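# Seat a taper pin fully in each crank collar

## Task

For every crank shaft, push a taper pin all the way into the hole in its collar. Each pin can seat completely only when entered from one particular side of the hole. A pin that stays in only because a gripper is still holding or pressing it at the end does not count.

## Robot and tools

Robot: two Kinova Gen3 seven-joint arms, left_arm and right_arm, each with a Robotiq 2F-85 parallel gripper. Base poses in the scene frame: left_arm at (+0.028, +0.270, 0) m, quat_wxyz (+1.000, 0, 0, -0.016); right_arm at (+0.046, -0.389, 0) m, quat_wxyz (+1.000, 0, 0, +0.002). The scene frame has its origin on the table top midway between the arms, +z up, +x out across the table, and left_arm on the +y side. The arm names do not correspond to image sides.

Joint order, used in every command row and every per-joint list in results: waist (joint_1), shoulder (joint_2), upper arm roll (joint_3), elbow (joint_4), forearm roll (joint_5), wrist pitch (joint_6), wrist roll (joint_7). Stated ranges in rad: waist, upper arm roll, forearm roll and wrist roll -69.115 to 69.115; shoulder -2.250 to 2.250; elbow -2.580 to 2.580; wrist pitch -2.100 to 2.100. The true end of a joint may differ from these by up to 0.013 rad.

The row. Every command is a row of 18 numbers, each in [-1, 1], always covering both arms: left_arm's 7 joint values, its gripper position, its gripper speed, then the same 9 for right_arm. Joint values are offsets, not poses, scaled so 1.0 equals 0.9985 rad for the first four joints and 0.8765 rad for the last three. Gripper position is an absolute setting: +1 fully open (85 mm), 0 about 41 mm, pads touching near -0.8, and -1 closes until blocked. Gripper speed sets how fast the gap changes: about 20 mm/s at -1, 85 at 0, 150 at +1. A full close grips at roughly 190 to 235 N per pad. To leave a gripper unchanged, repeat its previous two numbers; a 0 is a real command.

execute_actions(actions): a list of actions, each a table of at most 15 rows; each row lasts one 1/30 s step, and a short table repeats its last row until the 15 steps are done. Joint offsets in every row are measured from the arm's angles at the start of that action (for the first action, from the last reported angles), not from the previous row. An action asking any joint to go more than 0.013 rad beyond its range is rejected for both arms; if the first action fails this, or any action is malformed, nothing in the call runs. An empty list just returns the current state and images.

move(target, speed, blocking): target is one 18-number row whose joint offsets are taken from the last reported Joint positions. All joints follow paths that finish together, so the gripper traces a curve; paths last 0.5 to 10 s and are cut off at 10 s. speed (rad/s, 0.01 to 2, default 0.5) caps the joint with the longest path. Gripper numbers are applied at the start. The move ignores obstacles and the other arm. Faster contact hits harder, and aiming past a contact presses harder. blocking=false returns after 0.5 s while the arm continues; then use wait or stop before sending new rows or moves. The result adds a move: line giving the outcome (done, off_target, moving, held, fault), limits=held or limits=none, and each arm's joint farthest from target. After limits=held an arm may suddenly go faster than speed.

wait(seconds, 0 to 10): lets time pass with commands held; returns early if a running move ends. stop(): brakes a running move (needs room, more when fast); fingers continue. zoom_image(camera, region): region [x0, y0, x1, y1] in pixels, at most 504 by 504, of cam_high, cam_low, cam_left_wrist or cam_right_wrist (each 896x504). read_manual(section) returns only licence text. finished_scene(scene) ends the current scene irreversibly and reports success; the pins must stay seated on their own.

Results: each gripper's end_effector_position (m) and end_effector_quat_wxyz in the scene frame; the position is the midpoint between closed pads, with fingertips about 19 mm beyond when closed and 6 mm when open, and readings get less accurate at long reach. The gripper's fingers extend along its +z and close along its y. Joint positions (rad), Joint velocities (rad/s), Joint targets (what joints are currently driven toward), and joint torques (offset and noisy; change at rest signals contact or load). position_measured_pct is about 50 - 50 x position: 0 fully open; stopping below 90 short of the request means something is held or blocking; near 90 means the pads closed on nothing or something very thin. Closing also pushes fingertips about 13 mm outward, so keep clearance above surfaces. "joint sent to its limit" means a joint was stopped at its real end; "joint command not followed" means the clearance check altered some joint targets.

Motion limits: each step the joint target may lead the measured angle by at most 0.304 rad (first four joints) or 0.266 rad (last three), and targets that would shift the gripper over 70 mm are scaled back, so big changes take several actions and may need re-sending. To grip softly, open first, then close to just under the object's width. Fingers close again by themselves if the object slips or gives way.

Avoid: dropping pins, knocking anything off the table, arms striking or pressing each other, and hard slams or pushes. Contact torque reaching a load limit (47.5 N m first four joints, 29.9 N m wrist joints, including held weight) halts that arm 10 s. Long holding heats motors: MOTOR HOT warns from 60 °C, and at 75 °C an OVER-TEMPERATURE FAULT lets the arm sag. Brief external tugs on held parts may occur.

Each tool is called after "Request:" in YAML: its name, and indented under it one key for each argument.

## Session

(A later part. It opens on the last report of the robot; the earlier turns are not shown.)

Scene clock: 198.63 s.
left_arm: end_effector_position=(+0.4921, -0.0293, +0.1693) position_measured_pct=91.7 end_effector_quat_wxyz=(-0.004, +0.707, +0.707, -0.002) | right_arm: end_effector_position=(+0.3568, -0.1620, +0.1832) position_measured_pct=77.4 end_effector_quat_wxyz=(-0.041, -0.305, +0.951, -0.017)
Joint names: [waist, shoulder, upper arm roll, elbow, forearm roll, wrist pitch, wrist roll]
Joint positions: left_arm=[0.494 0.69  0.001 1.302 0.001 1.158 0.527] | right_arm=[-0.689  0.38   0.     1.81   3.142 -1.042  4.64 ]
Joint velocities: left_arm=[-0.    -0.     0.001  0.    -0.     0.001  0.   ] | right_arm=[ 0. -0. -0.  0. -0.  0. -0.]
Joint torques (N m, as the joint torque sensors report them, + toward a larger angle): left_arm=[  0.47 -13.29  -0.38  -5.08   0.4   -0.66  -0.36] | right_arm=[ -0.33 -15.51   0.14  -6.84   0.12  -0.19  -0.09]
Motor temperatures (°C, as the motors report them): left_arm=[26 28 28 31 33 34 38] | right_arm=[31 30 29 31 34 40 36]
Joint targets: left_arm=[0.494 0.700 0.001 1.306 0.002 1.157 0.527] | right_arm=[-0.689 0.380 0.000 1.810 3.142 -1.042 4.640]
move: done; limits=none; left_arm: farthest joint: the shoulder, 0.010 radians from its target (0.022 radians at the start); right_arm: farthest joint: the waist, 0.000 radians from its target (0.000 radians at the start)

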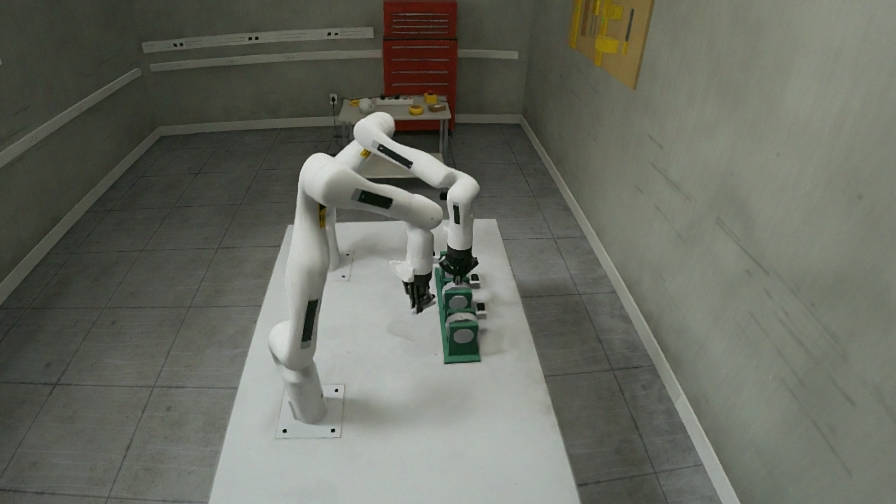

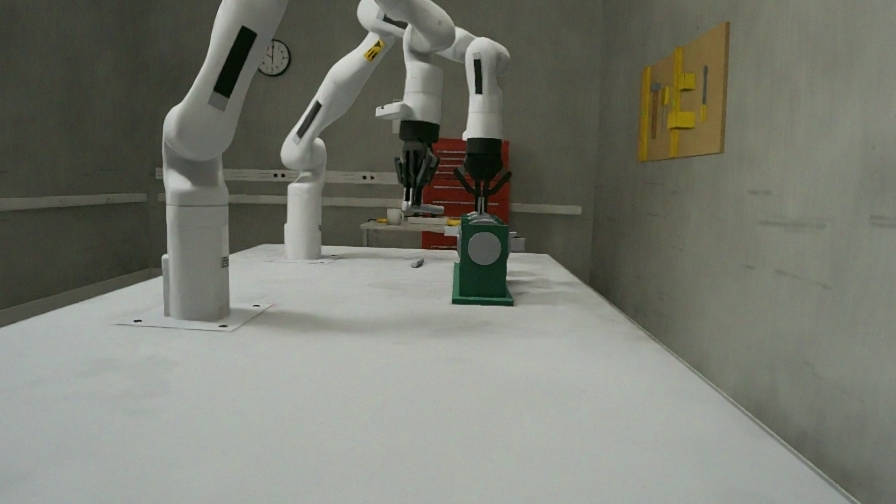

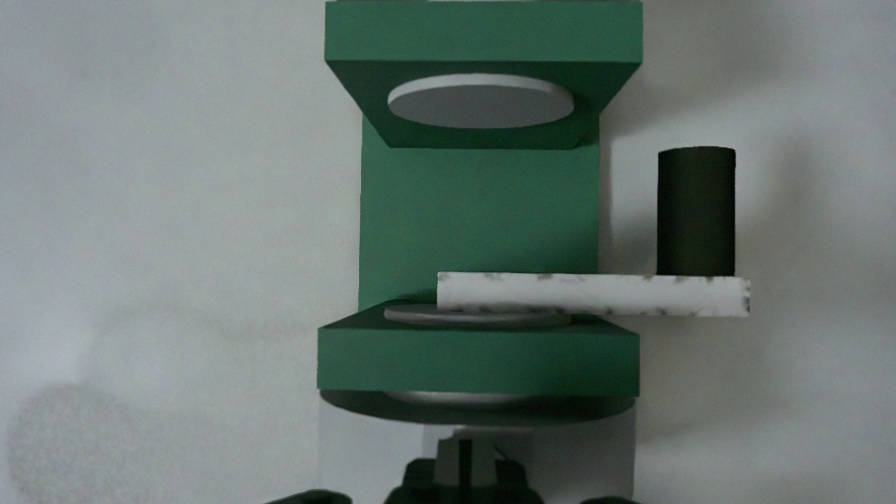

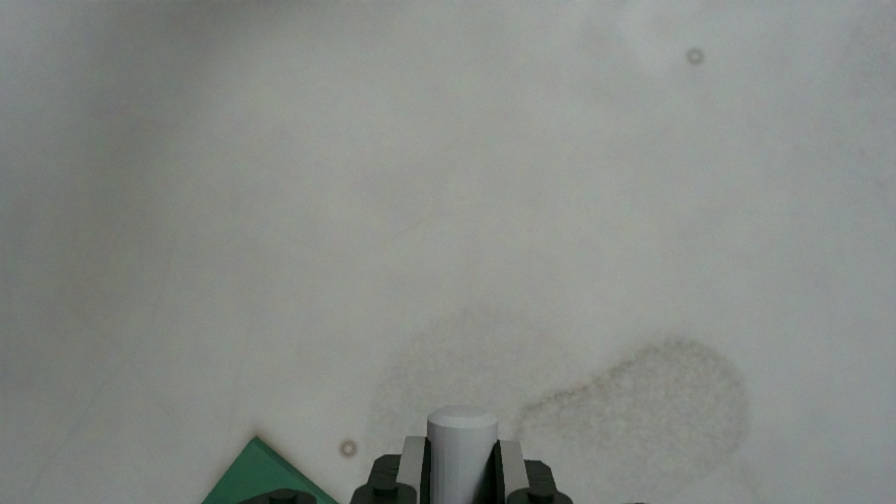

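Request:
move:
  target: [0,-0.03,0,-0.05,0,0.08,0,-1,0.5,0,0,0,0,0,0,0,-1,0]
  speed: 0.15

Request:
move:
  target: [-0.26,-0.14,0,0.25,0,-0.123,-0.295,-1,0.5,-0.3,0,0,0,0,0,0,-1,0]
  speed: 0.3

Scene clock: 199.73 s.
left_arm: end_effector_position=(+0.4943, -0.0306, +0.2005) position_measured_pct=91.7 end_effector_quat_wxyz=(+0.001, +0.707, +0.707, -0.001) | right_arm: end_effector_position=(+0.3568, -0.1620, +0.1832) position_measured_pct=77.4 end_effector_quat_wxyz=(-0.041, -0.305, +0.951, -0.017)
Joint names: [waist, shoulder, upper arm roll, elbow, forearm roll, wrist pitch, wrist roll]
Joint positions: left_arm=[0.494 0.66  0.001 1.252 0.001 1.228 0.527] | right_arm=[-0.689  0.38   0.     1.81   3.142 -1.042  4.64 ]
Joint velocities: left_arm=[ 0.    -0.001 -0.    -0.001  0.     0.    -0.   ] | right_arm=[-0.    -0.002 -0.     0.001 -0.    -0.001 -0.   ]
Joint torques (N m, as the joint torque sensors report them, + toward a larger angle): left_arm=[ -0.38 -21.82  -0.05  -8.69  -0.07   0.14  -0.17] | right_arm=[ -0.1  -15.56   0.2   -7.09   0.11  -0.32   0.45]
Motor temperatures (°C, as the motors report them): left_arm=[26 28 28 31 33 34 38] | right_arm=[31 30 29 31 34 40 36]
Joint targets: left_arm=[0.494 0.660 0.001 1.252 0.001 1.228 0.527] | right_arm=[-0.689 0.380 0.000 1.810 3.142 -1.042 4.640]
move: done; limits=none; left_arm: farthest joint: the waist, 0.000 radians from its target (0.000 radians at the start); right_arm: farthest joint: the waist, 0.000 radians from its target (0.000 radians at the start)

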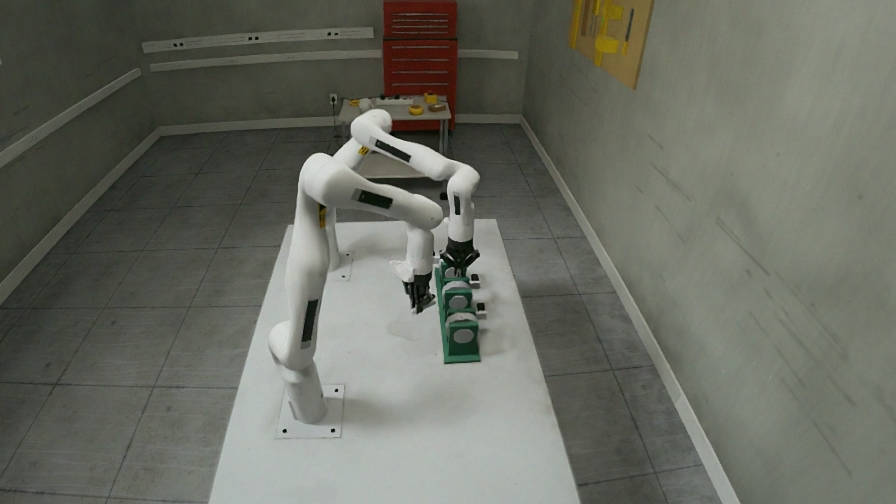

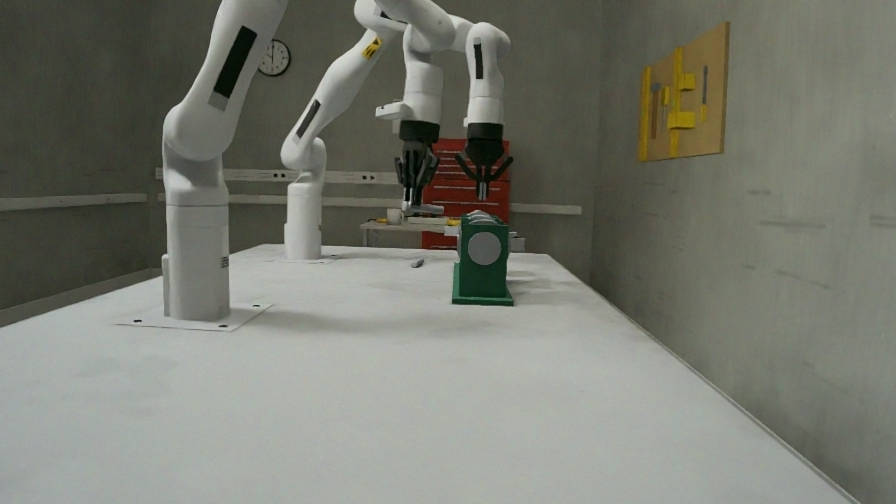

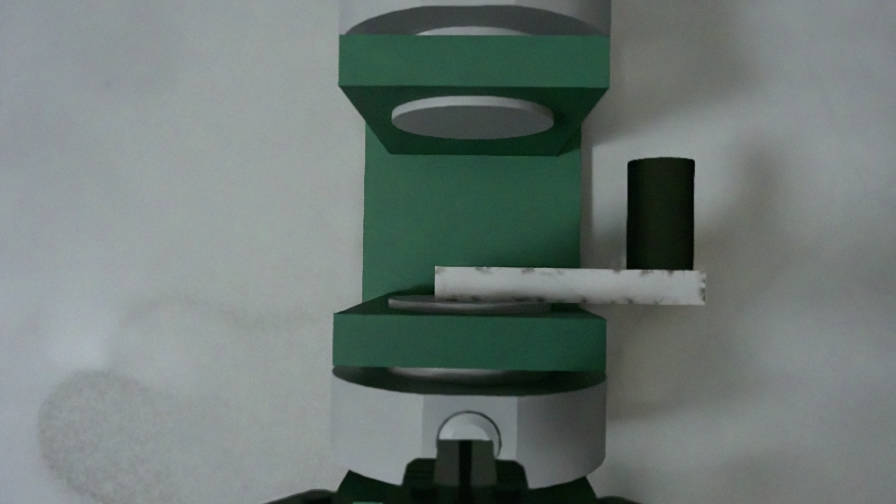

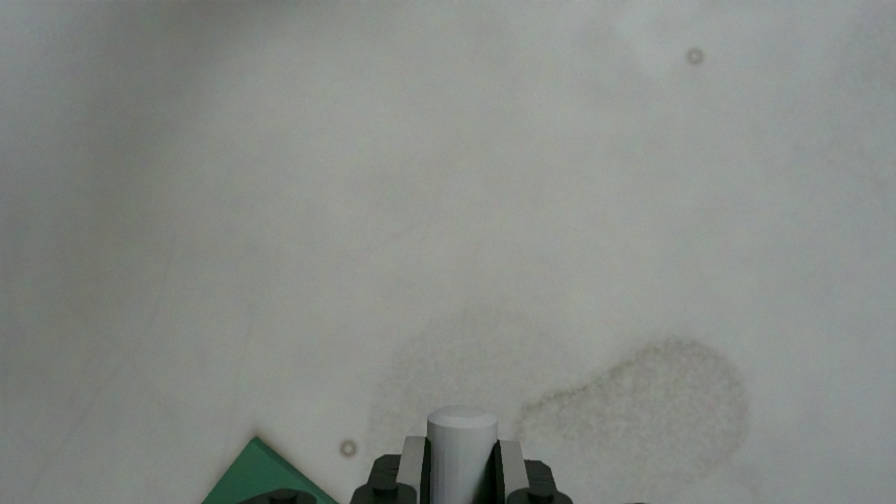

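Scene clock: 201.20 s.
left_arm: end_effector_position=(+0.4953, +0.1158, +0.2013) position_measured_pct=91.7 end_effector_quat_wxyz=(-0.000, +0.707, +0.708, -0.001) | right_arm: end_effector_position=(+0.2762, -0.0803, +0.1832) position_measured_pct=77.4 end_effector_quat_wxyz=(-0.038, -0.443, +0.895, -0.023)
Joint names: [waist, shoulder, upper arm roll, elbow, forearm roll, wrist pitch, wrist roll]
Joint positions: left_arm=[0.234 0.521 0.001 1.502 0.001 1.12  0.268] | right_arm=[-0.989  0.38   0.     1.81   3.142 -1.042  4.64 ]
Joint velocities: left_arm=[-0.002 -0.002  0.    -0.001  0.     0.001 -0.   ] | right_arm=[-0.003  0.001  0.001  0.001  0.    -0.     0.   ]
Joint torques (N m, as the joint torque sensors report them, + toward a larger angle): left_arm=[ -0.33 -18.48  -0.22  -8.55  -0.05  -0.24   0.08] | right_arm=[ -0.58 -15.34   0.55  -7.04   0.05  -0.11  -0.07]
Motor temperatures (°C, as the motors report them): left_arm=[26 28 28 31 33 34 38] | right_arm=[31 30 29 31 34 40 36]
Joint targets: left_arm=[0.234 0.521 0.001 1.502 0.001 1.120 0.268] | right_arm=[-0.989 0.380 0.000 1.810 3.142 -1.042 4.640]
move: done; limits=none; left_arm: farthest joint: the shoulder, 0.001 radians from its target (0.140 radians at the start); right_arm: farthest joint: the waist, 0.000 radians from its target (0.299 radians at the start)

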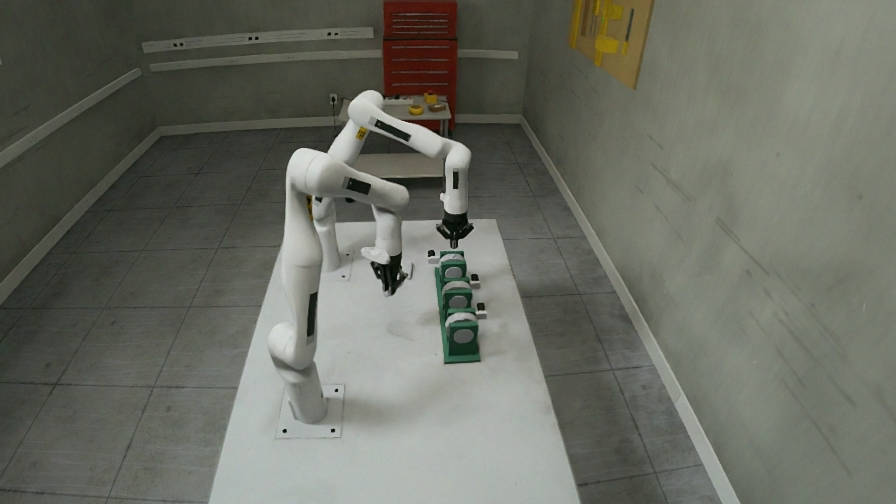

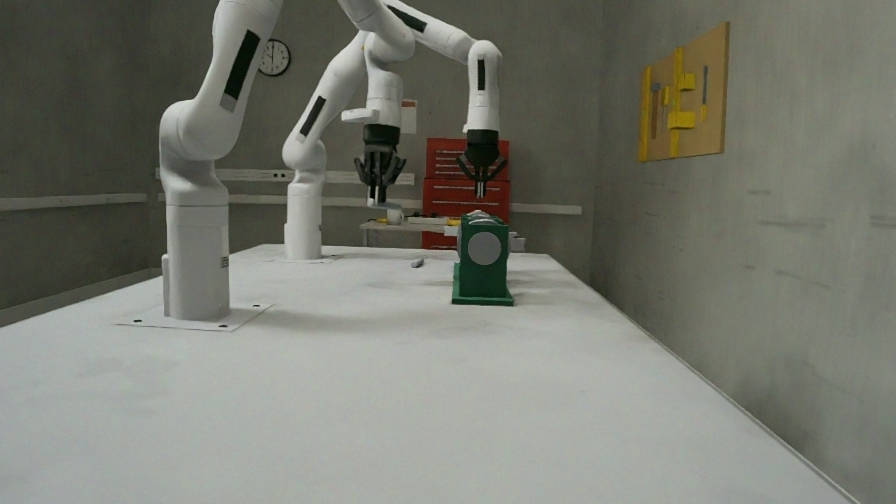

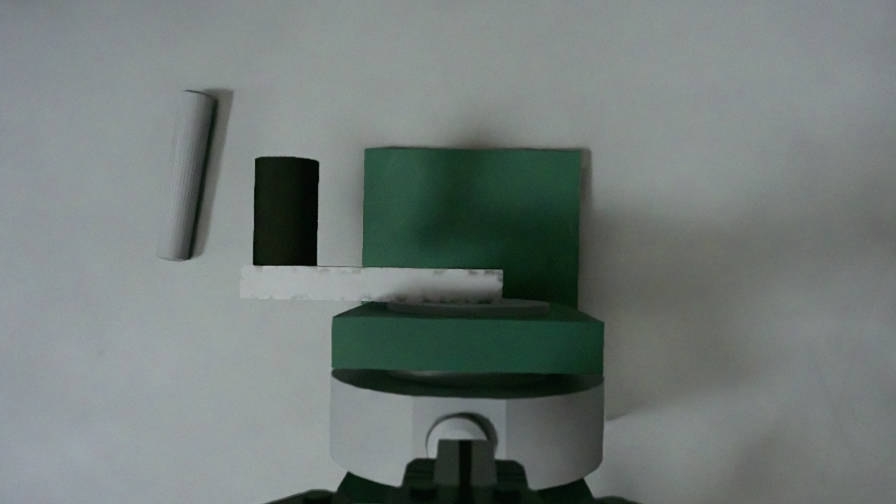

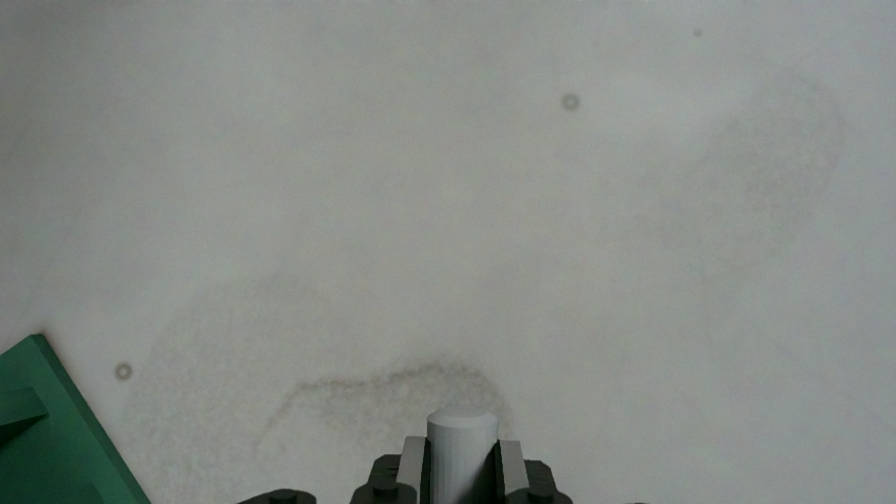

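Looks the same. Measure with the same load while laying C down.

Request:
move:
  target: [0,0.026,0,0.039,0,-0.074,0,-1,0.5,0,0.33,0,0,0,0.47,0,-1,0]
  speed: 0.2

Request:
move:
  target: [0,0.022,0,0.016,0,-0.02,0,-1,0.5,0,0.02,0,0,0,0.03,0,-1,0]
  speed: 0.015

Scene clock: 203.87 s.
left_arm: end_effector_position=(+0.4952, +0.1158, +0.1777) position_measured_pct=91.7 end_effector_quat_wxyz=(-0.000, +0.707, +0.708, -0.001) | right_arm: end_effector_position=(+0.3150, -0.0208, +0.0375) position_measured_pct=77.4 end_effector_quat_wxyz=(-0.003, -0.444, +0.896, -0.002)
Joint names: [waist, shoulder, upper arm roll, elbow, forearm roll, wrist pitch, wrist roll]
Joint positions: left_arm=[0.234 0.547 0.001 1.541 0.001 1.056 0.268] | right_arm=[-0.989  0.709  0.     1.81   3.142 -0.63   4.64 ]
Joint velocities: left_arm=[-0.  0.  0.  0.  0. -0.  0.] | right_arm=[ 0.     0.003 -0.001 -0.002  0.    -0.     0.   ]
Joint torques (N m, as the joint torque sensors report them, + toward a larger angle): left_arm=[ -0.37 -18.98  -0.13  -8.09   0.01  -0.44   0.05] | right_arm=[ -0.42 -19.57   0.14  -4.96  -0.14  -0.02  -0.23]
Motor temperatures (°C, as the motors report them): left_arm=[26 28 28 31 33 34 38] | right_arm=[31 30 29 31 34 40 36]
Joint targets: left_arm=[0.234 0.547 0.001 1.541 0.001 1.056 0.268] | right_arm=[-0.989 0.710 0.000 1.810 3.142 -0.630 4.640]
move: done; limits=none; left_arm: farthest joint: the waist, 0.000 radians from its target (0.000 radians at the start); right_arm: farthest joint: the waist, 0.000 radians from its target (0.000 radians at the start)

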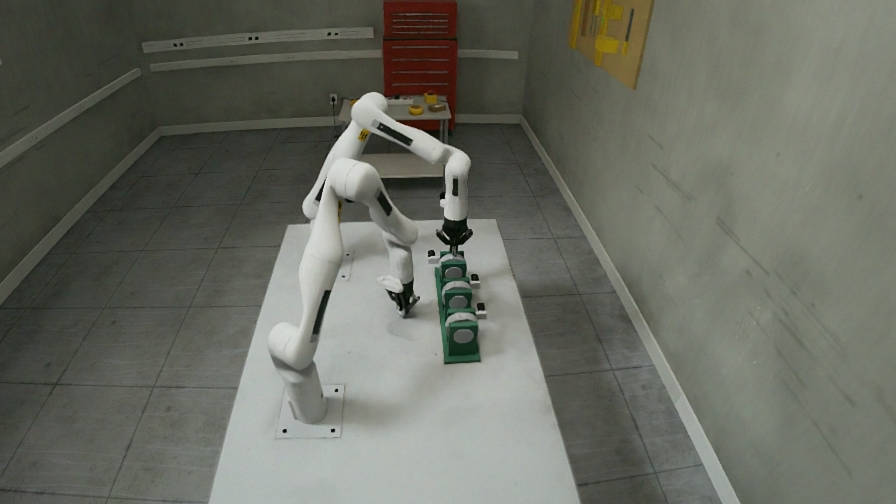

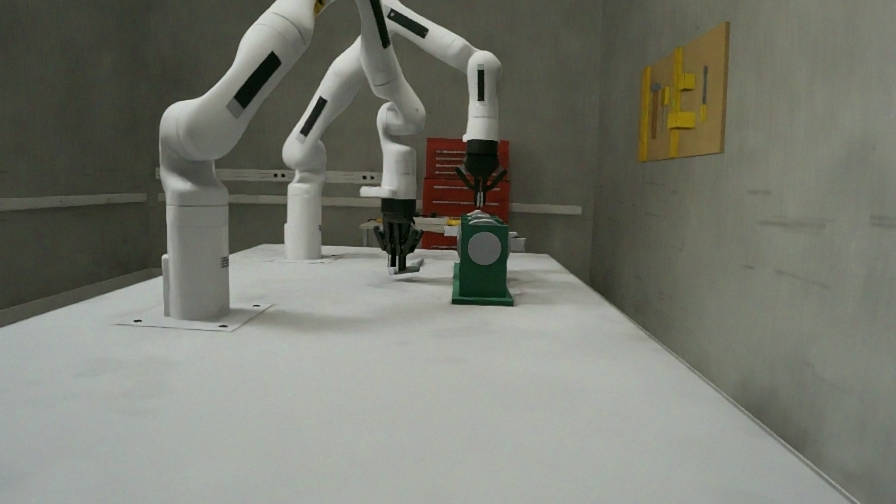

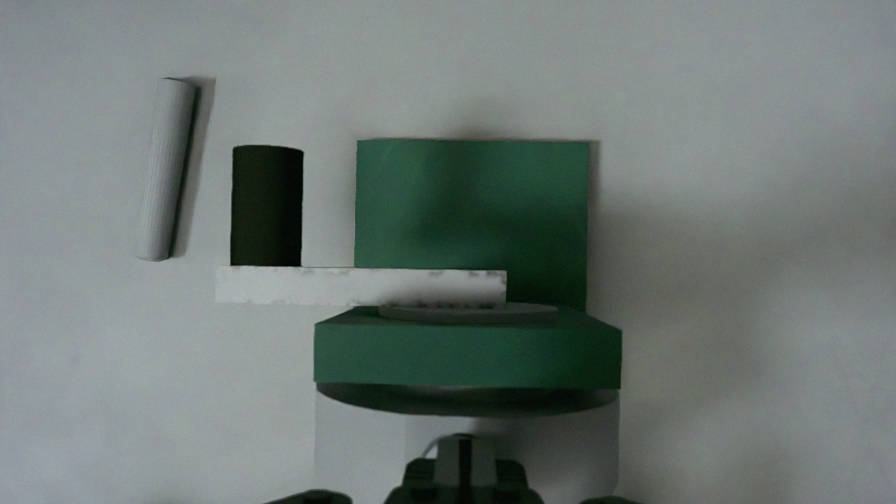

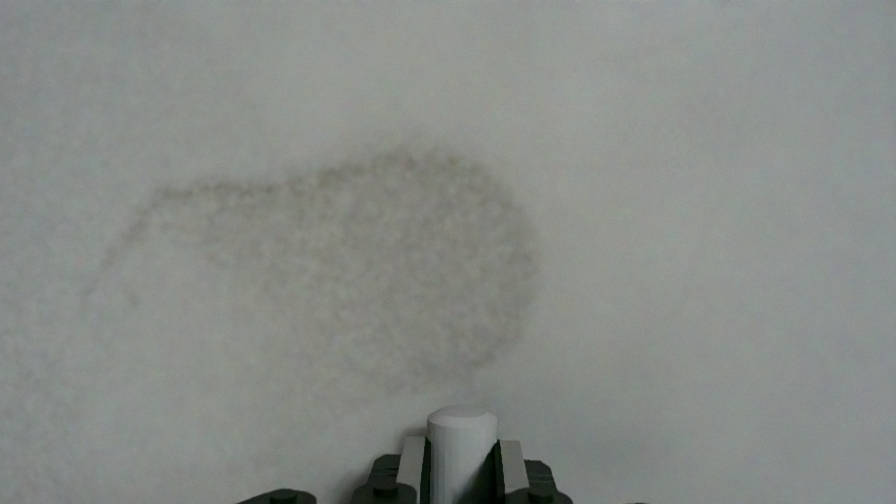

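Scene clock: 205.83 s.
left_arm: end_effector_position=(+0.4951, +0.1162, +0.1723) position_measured_pct=91.7 end_effector_quat_wxyz=(-0.000, +0.707, +0.708, -0.001) | right_arm: end_effector_position=(+0.3167, -0.0182, +0.0284) position_measured_pct=77.4 end_effector_quat_wxyz=(-0.000, -0.444, +0.896, -0.000)
Joint names: [waist, shoulder, upper arm roll, elbow, forearm roll, wrist pitch, wrist roll]
Joint positions: left_arm=[0.234 0.553 0.    1.55  0.001 1.041 0.268] | right_arm=[-0.989  0.729  0.     1.81   3.142 -0.603  4.64 ]
Joint velocities: left_arm=[ 0.     0.001  0.     0.    -0.    -0.001 -0.   ] | right_arm=[-0.    -0.001  0.    -0.    -0.    -0.001  0.   ]
Joint torques (N m, as the joint torque sensors report them, + toward a larger angle): left_arm=[ 0.23 -6.08  0.02 -2.26  0.28 -1.42 -0.17] | right_arm=[ -0.31 -19.93   0.53  -4.59  -0.04   0.01  -0.07]
Motor temperatures (°C, as the motors report them): left_arm=[26 28 28 31 33 34 38] | right_arm=[31 30 29 31 34 40 36]
Joint targets: left_arm=[0.234 0.569 0.001 1.557 0.001 1.038 0.268] | right_arm=[-0.989 0.729 0.000 1.810 3.142 -0.603 4.640]
move: off_target (left_arm); limits=none; left_arm: farthest joint: the shoulder, 0.016 radians from its target (0.022 radians at the start); right_arm: farthest joint: the waist, 0.000 radians from its target (0.000 radians at the start)

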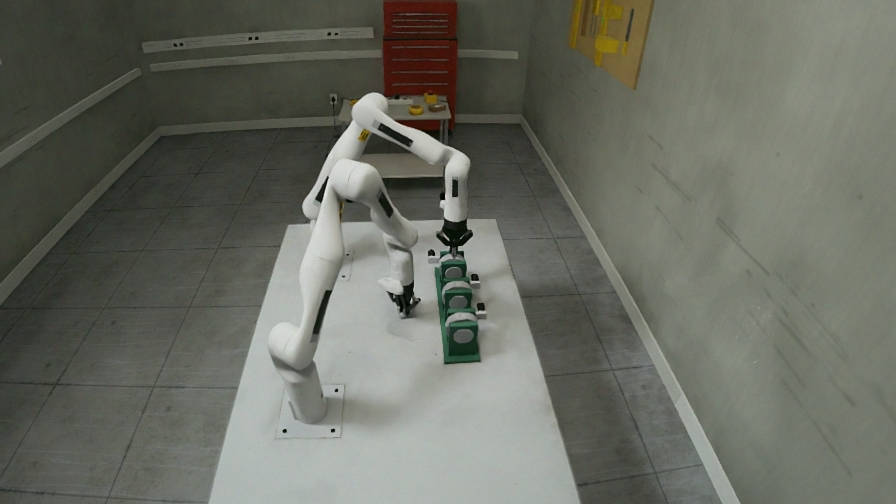

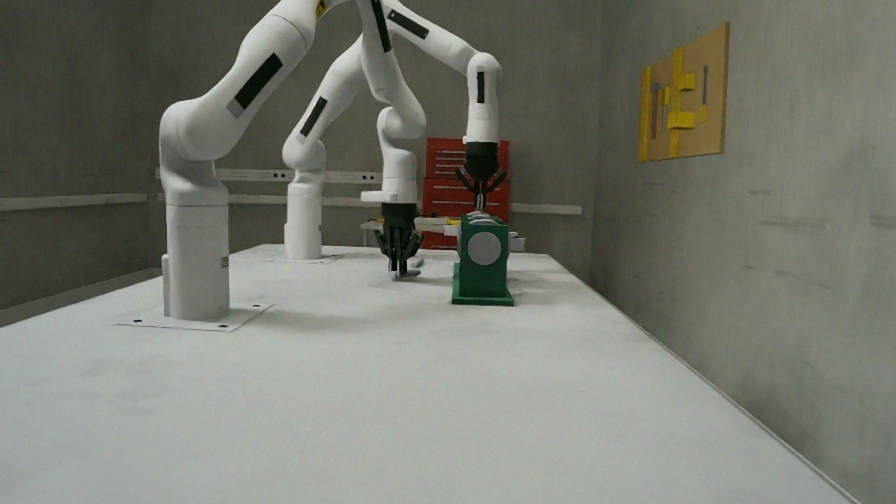

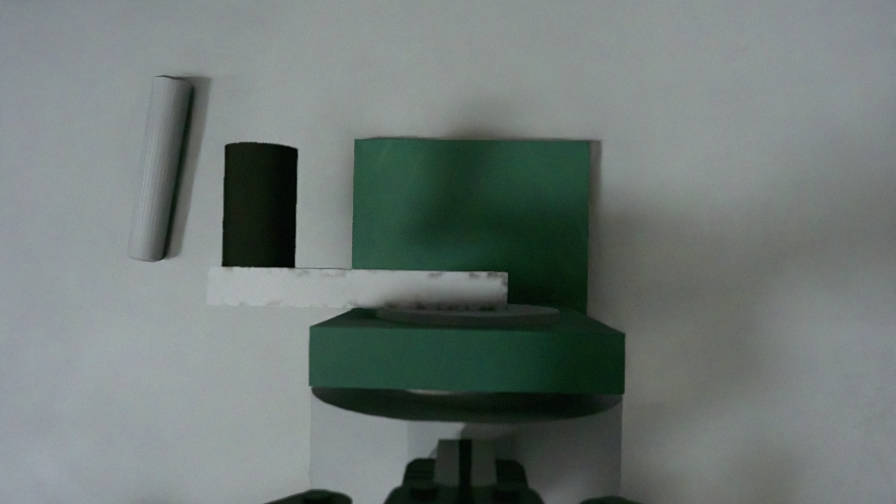

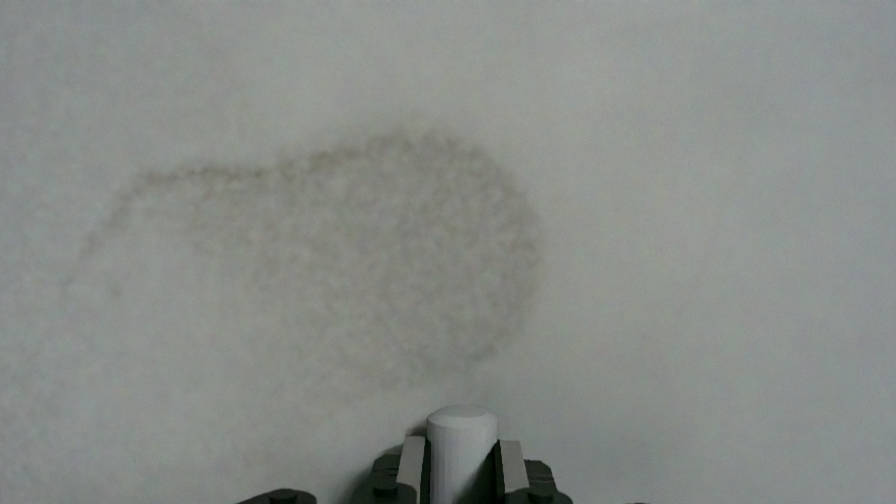

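Request:
move:
  target: [0,0.042,0,0.021,0,-0.003,0,-1,0.5,0,0.01,0,0,0,0.012,0,-1,0]
  speed: 0.02

Scene clock: 208.33 s.
left_arm: end_effector_position=(+0.4950, +0.1164, +0.1712) position_measured_pct=91.7 end_effector_quat_wxyz=(-0.001, +0.707, +0.708, -0.001) | right_arm: end_effector_position=(+0.3171, -0.0176, +0.0239) position_measured_pct=77.4 end_effector_quat_wxyz=(+0.000, -0.444, +0.896, -0.000)
Joint names: [waist, shoulder, upper arm roll, elbow, forearm roll, wrist pitch, wrist roll]
Joint positions: left_arm=[0.234 0.555 0.001 1.55  0.001 1.04  0.268] | right_arm=[-0.989  0.739  0.     1.81   3.142 -0.593  4.64 ]
Joint velocities: left_arm=[-0.     0.     0.     0.001 -0.     0.001 -0.   ] | right_arm=[-0.     0.001 -0.001 -0.001 -0.     0.001  0.   ]
Joint torques (N m, as the joint torque sensors report them, + toward a larger angle): left_arm=[ 0.27 14.72 -0.17  8.72  0.22 -1.34  0.06] | right_arm=[  0.   -19.65   0.6   -4.78   0.18  -0.02  -0.03]
Motor temperatures (°C, as the motors report them): left_arm=[26 28 28 31 33 34 38] | right_arm=[31 30 29 31 34 40 36]
Joint targets: left_arm=[0.234 0.595 0.000 1.571 0.001 1.038 0.268] | right_arm=[-0.989 0.739 0.000 1.810 3.142 -0.593 4.640]
move: off_target (left_arm); limits=none; left_arm: farthest joint: the shoulder, 0.040 radians from its target (0.042 radians at the start); right_arm: farthest joint: the waist, 0.000 radians from its target (0.000 radians at the start)

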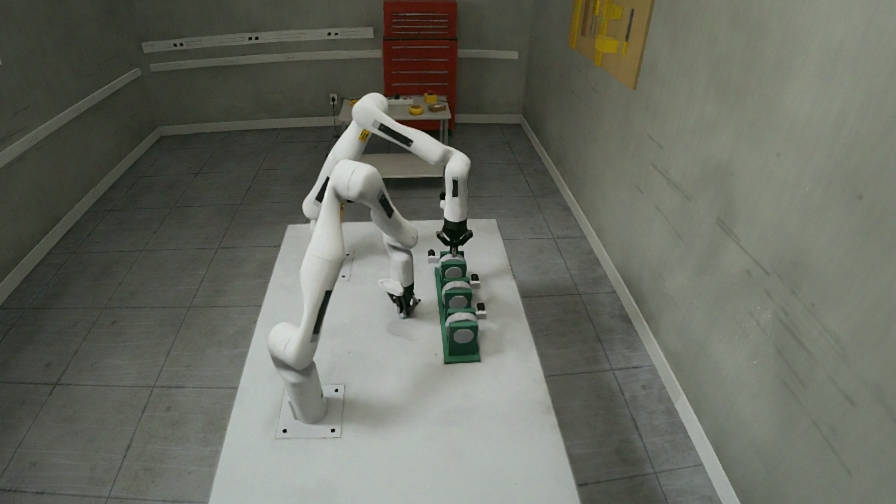

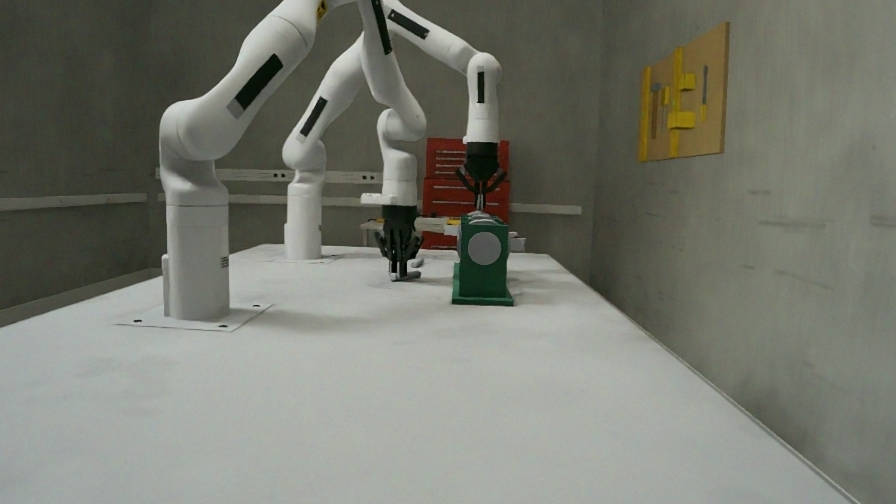

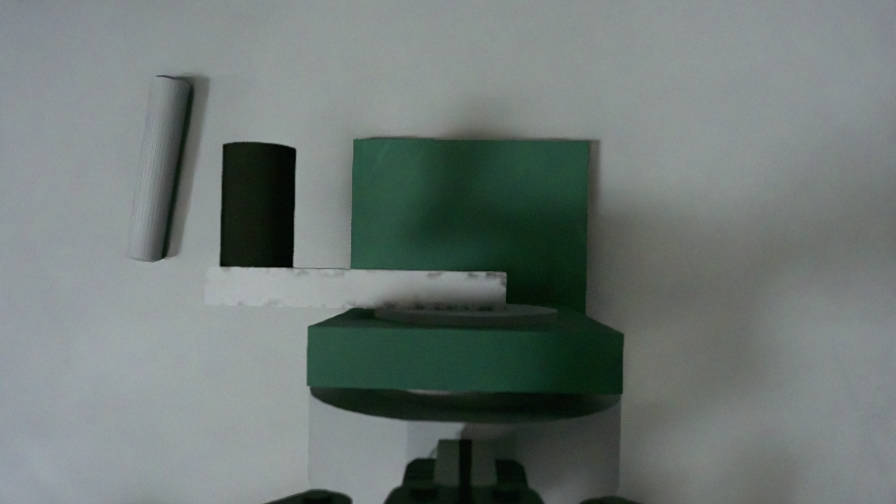

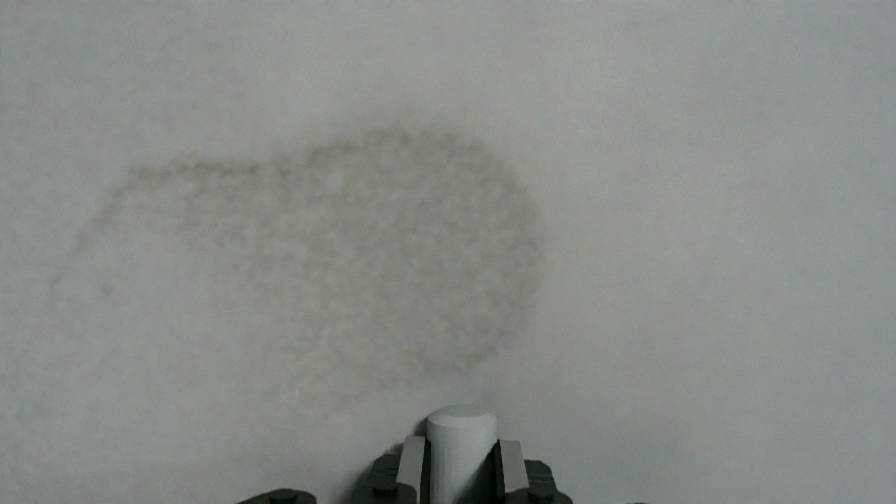

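Request:
move:
  target: [0,0,0,0,0,0,0,-1,0.5,0,0,0,0,0,0,0,0,0]
  speed: 0.05

Request:
move:
  target: [0,-0.1,0,0,0,0.1,0,0,0.5,0,-0.15,0,0,0,-0.17,0,0,0]
  speed: 0.3

Request:
finished_scene:
  scene: 1

Scene clock: 209.73 s.
left_arm: end_effector_position=(+0.4956, +0.1162, +0.1729) position_measured_pct=91.7 end_effector_quat_wxyz=(+0.000, +0.707, +0.708, -0.000) | right_arm: end_effector_position=(+0.3171, -0.0176, +0.0239) position_measured_pct=50.0 end_effector_quat_wxyz=(+0.000, -0.444, +0.896, -0.000)
Joint names: [waist, shoulder, upper arm roll, elbow, forearm roll, wrist pitch, wrist roll]
Joint positions: left_arm=[0.234 0.552 0.001 1.549 0.001 1.041 0.268] | right_arm=[-0.989  0.739  0.     1.81   3.142 -0.593  4.64 ]
Joint velocities: left_arm=[ 0.001  0.001  0.001 -0.     0.     0.001  0.   ] | right_arm=[-0.    -0.     0.001 -0.001  0.     0.    -0.   ]
Joint torques (N m, as the joint torque sensors report them, + toward a larger angle): left_arm=[ -0.39 -16.19   0.3   -7.07  -0.18  -0.25  -0.24] | right_arm=[ -0.14 -19.21   0.55  -4.38   0.09   0.16   0.03]
Motor temperatures (°C, as the motors report them): left_arm=[26 28 28 31 33 34 38] | right_arm=[31 30 29 31 34 40 36]
Joint targets: left_arm=[0.234 0.555 0.001 1.550 0.001 1.040 0.268] | right_arm=[-0.989 0.739 0.000 1.810 3.142 -0.593 4.640]
move: done; limits=none; left_arm: farthest joint: the shoulder, 0.003 radians from its target (0.000 radians at the start); right_arm: farthest joint: the waist, 0.000 radians from its target (0.000 radians at the start)

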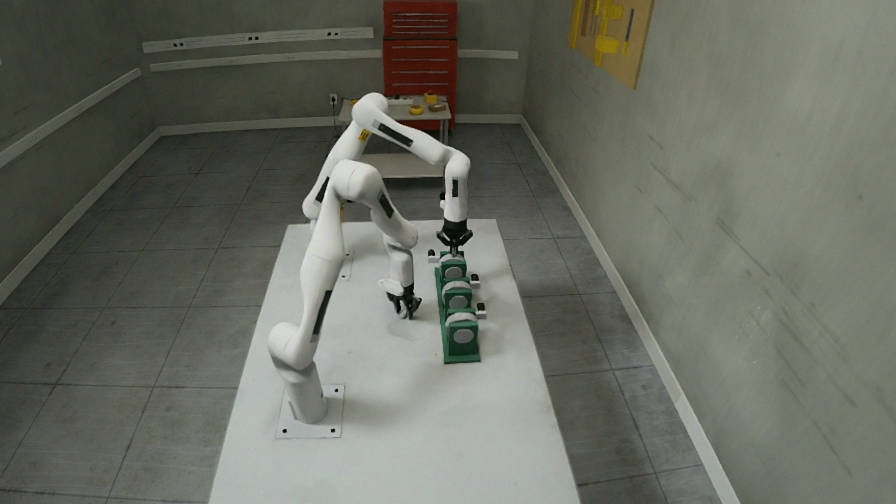

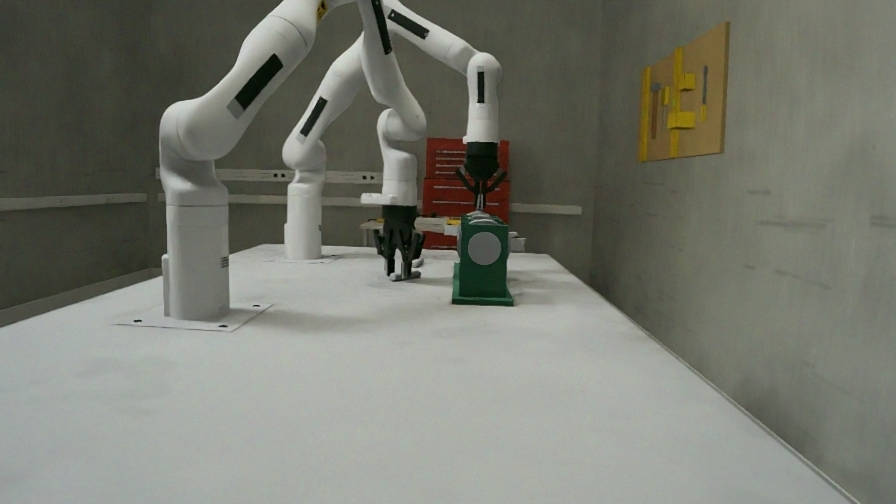

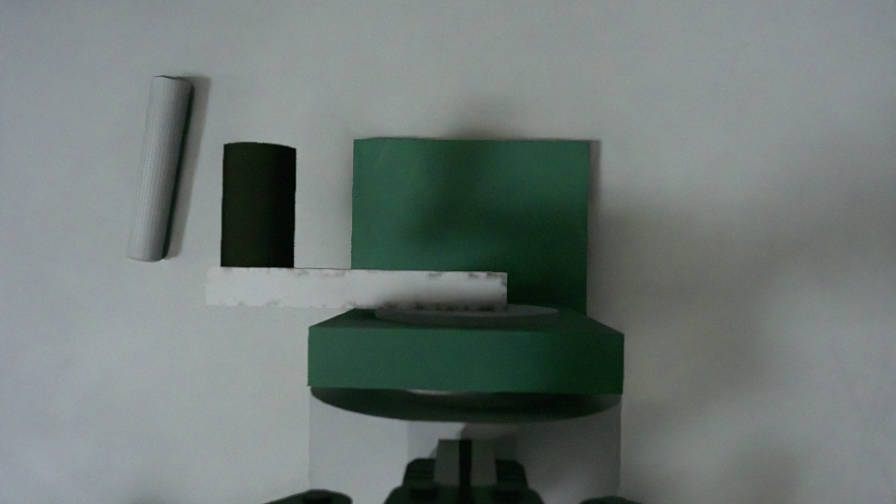

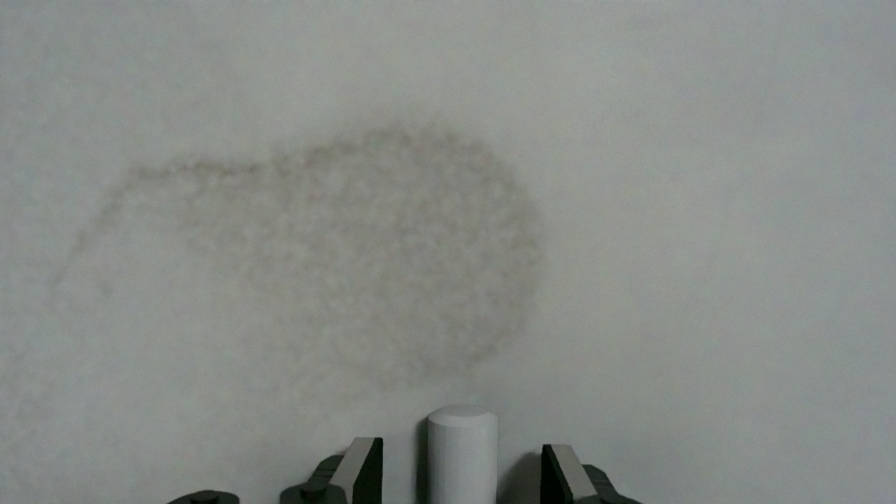

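Scene clock: 210.67 s.
left_arm: end_effector_position=(+0.4777, +0.1211, +0.2209) position_measured_pct=50.0 end_effector_quat_wxyz=(+0.005, +0.707, +0.708, +0.003) | right_arm: end_effector_position=(+0.3103, -0.0280, +0.0917) position_measured_pct=50.0 end_effector_quat_wxyz=(+0.000, -0.444, +0.896, +0.000)
Joint names: [waist, shoulder, upper arm roll, elbow, forearm roll, wrist pitch, wrist roll]
Joint positions: left_arm=[0.234 0.452 0.001 1.549 0.001 1.129 0.268] | right_arm=[-0.989  0.589  0.     1.81   3.142 -0.742  4.64 ]
Joint velocities: left_arm=[ 0.001 -0.002  0.     0.    -0.     0.001  0.   ] | right_arm=[-0.    -0.003 -0.    -0.001 -0.     0.     0.   ]
Joint torques (N m, as the joint torque sensors report them, + toward a larger angle): left_arm=[ -0.22 -17.73   0.14  -8.42  -0.24  -0.23  -0.31] | right_arm=[ -0.43 -17.98   0.46  -5.78   0.07  -0.05   0.03]
Motor temperatures (°C, as the motors report them): left_arm=[26 28 28 31 33 34 38] | right_arm=[31 30 29 31 34 40 36]
Joint targets: left_arm=[0.234 0.452 0.001 1.549 0.001 1.129 0.268] | right_arm=[-0.989 0.589 0.000 1.810 3.142 -0.742 4.640]
move: done; limits=none; left_arm: farthest joint: the waist, 0.000 radians from its target (0.000 radians at the start); right_arm: farthest joint: the waist, 0.000 radians from its target (0.000 radians at the start)

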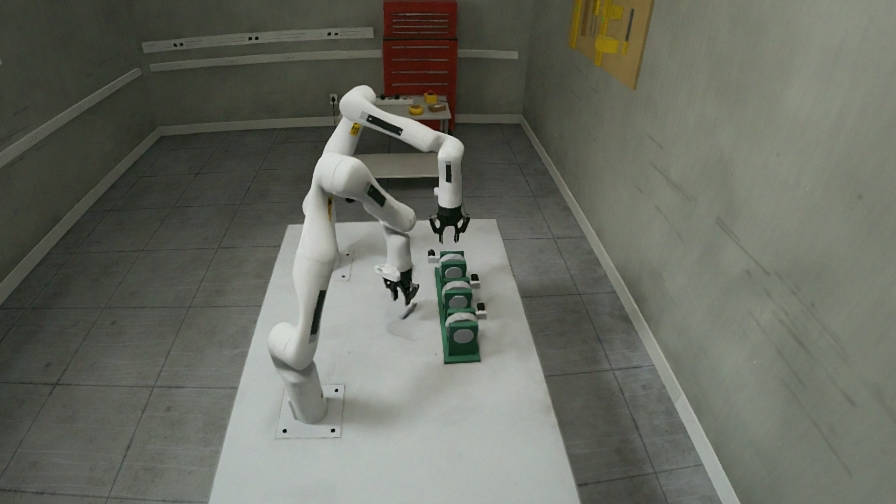

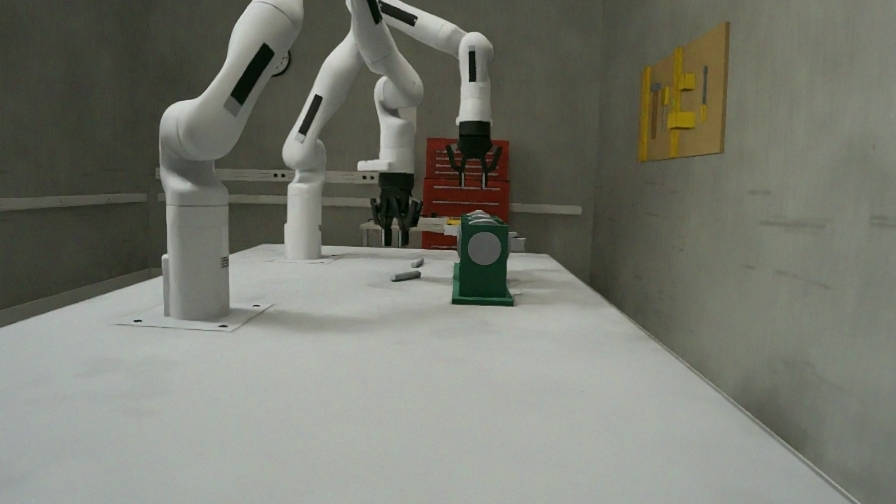

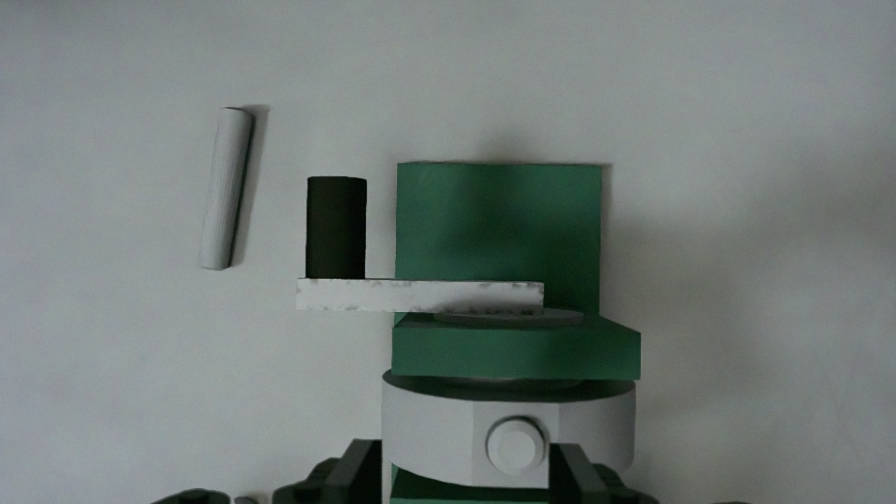

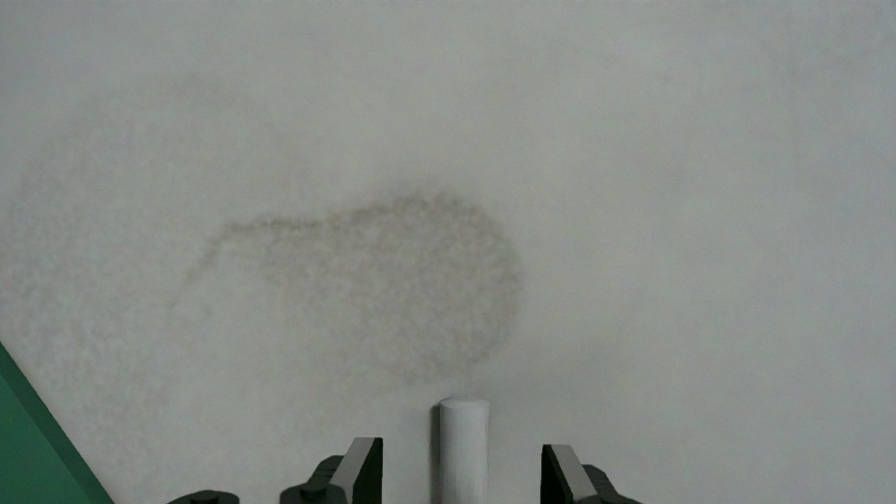

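The scene is finished: the task was done.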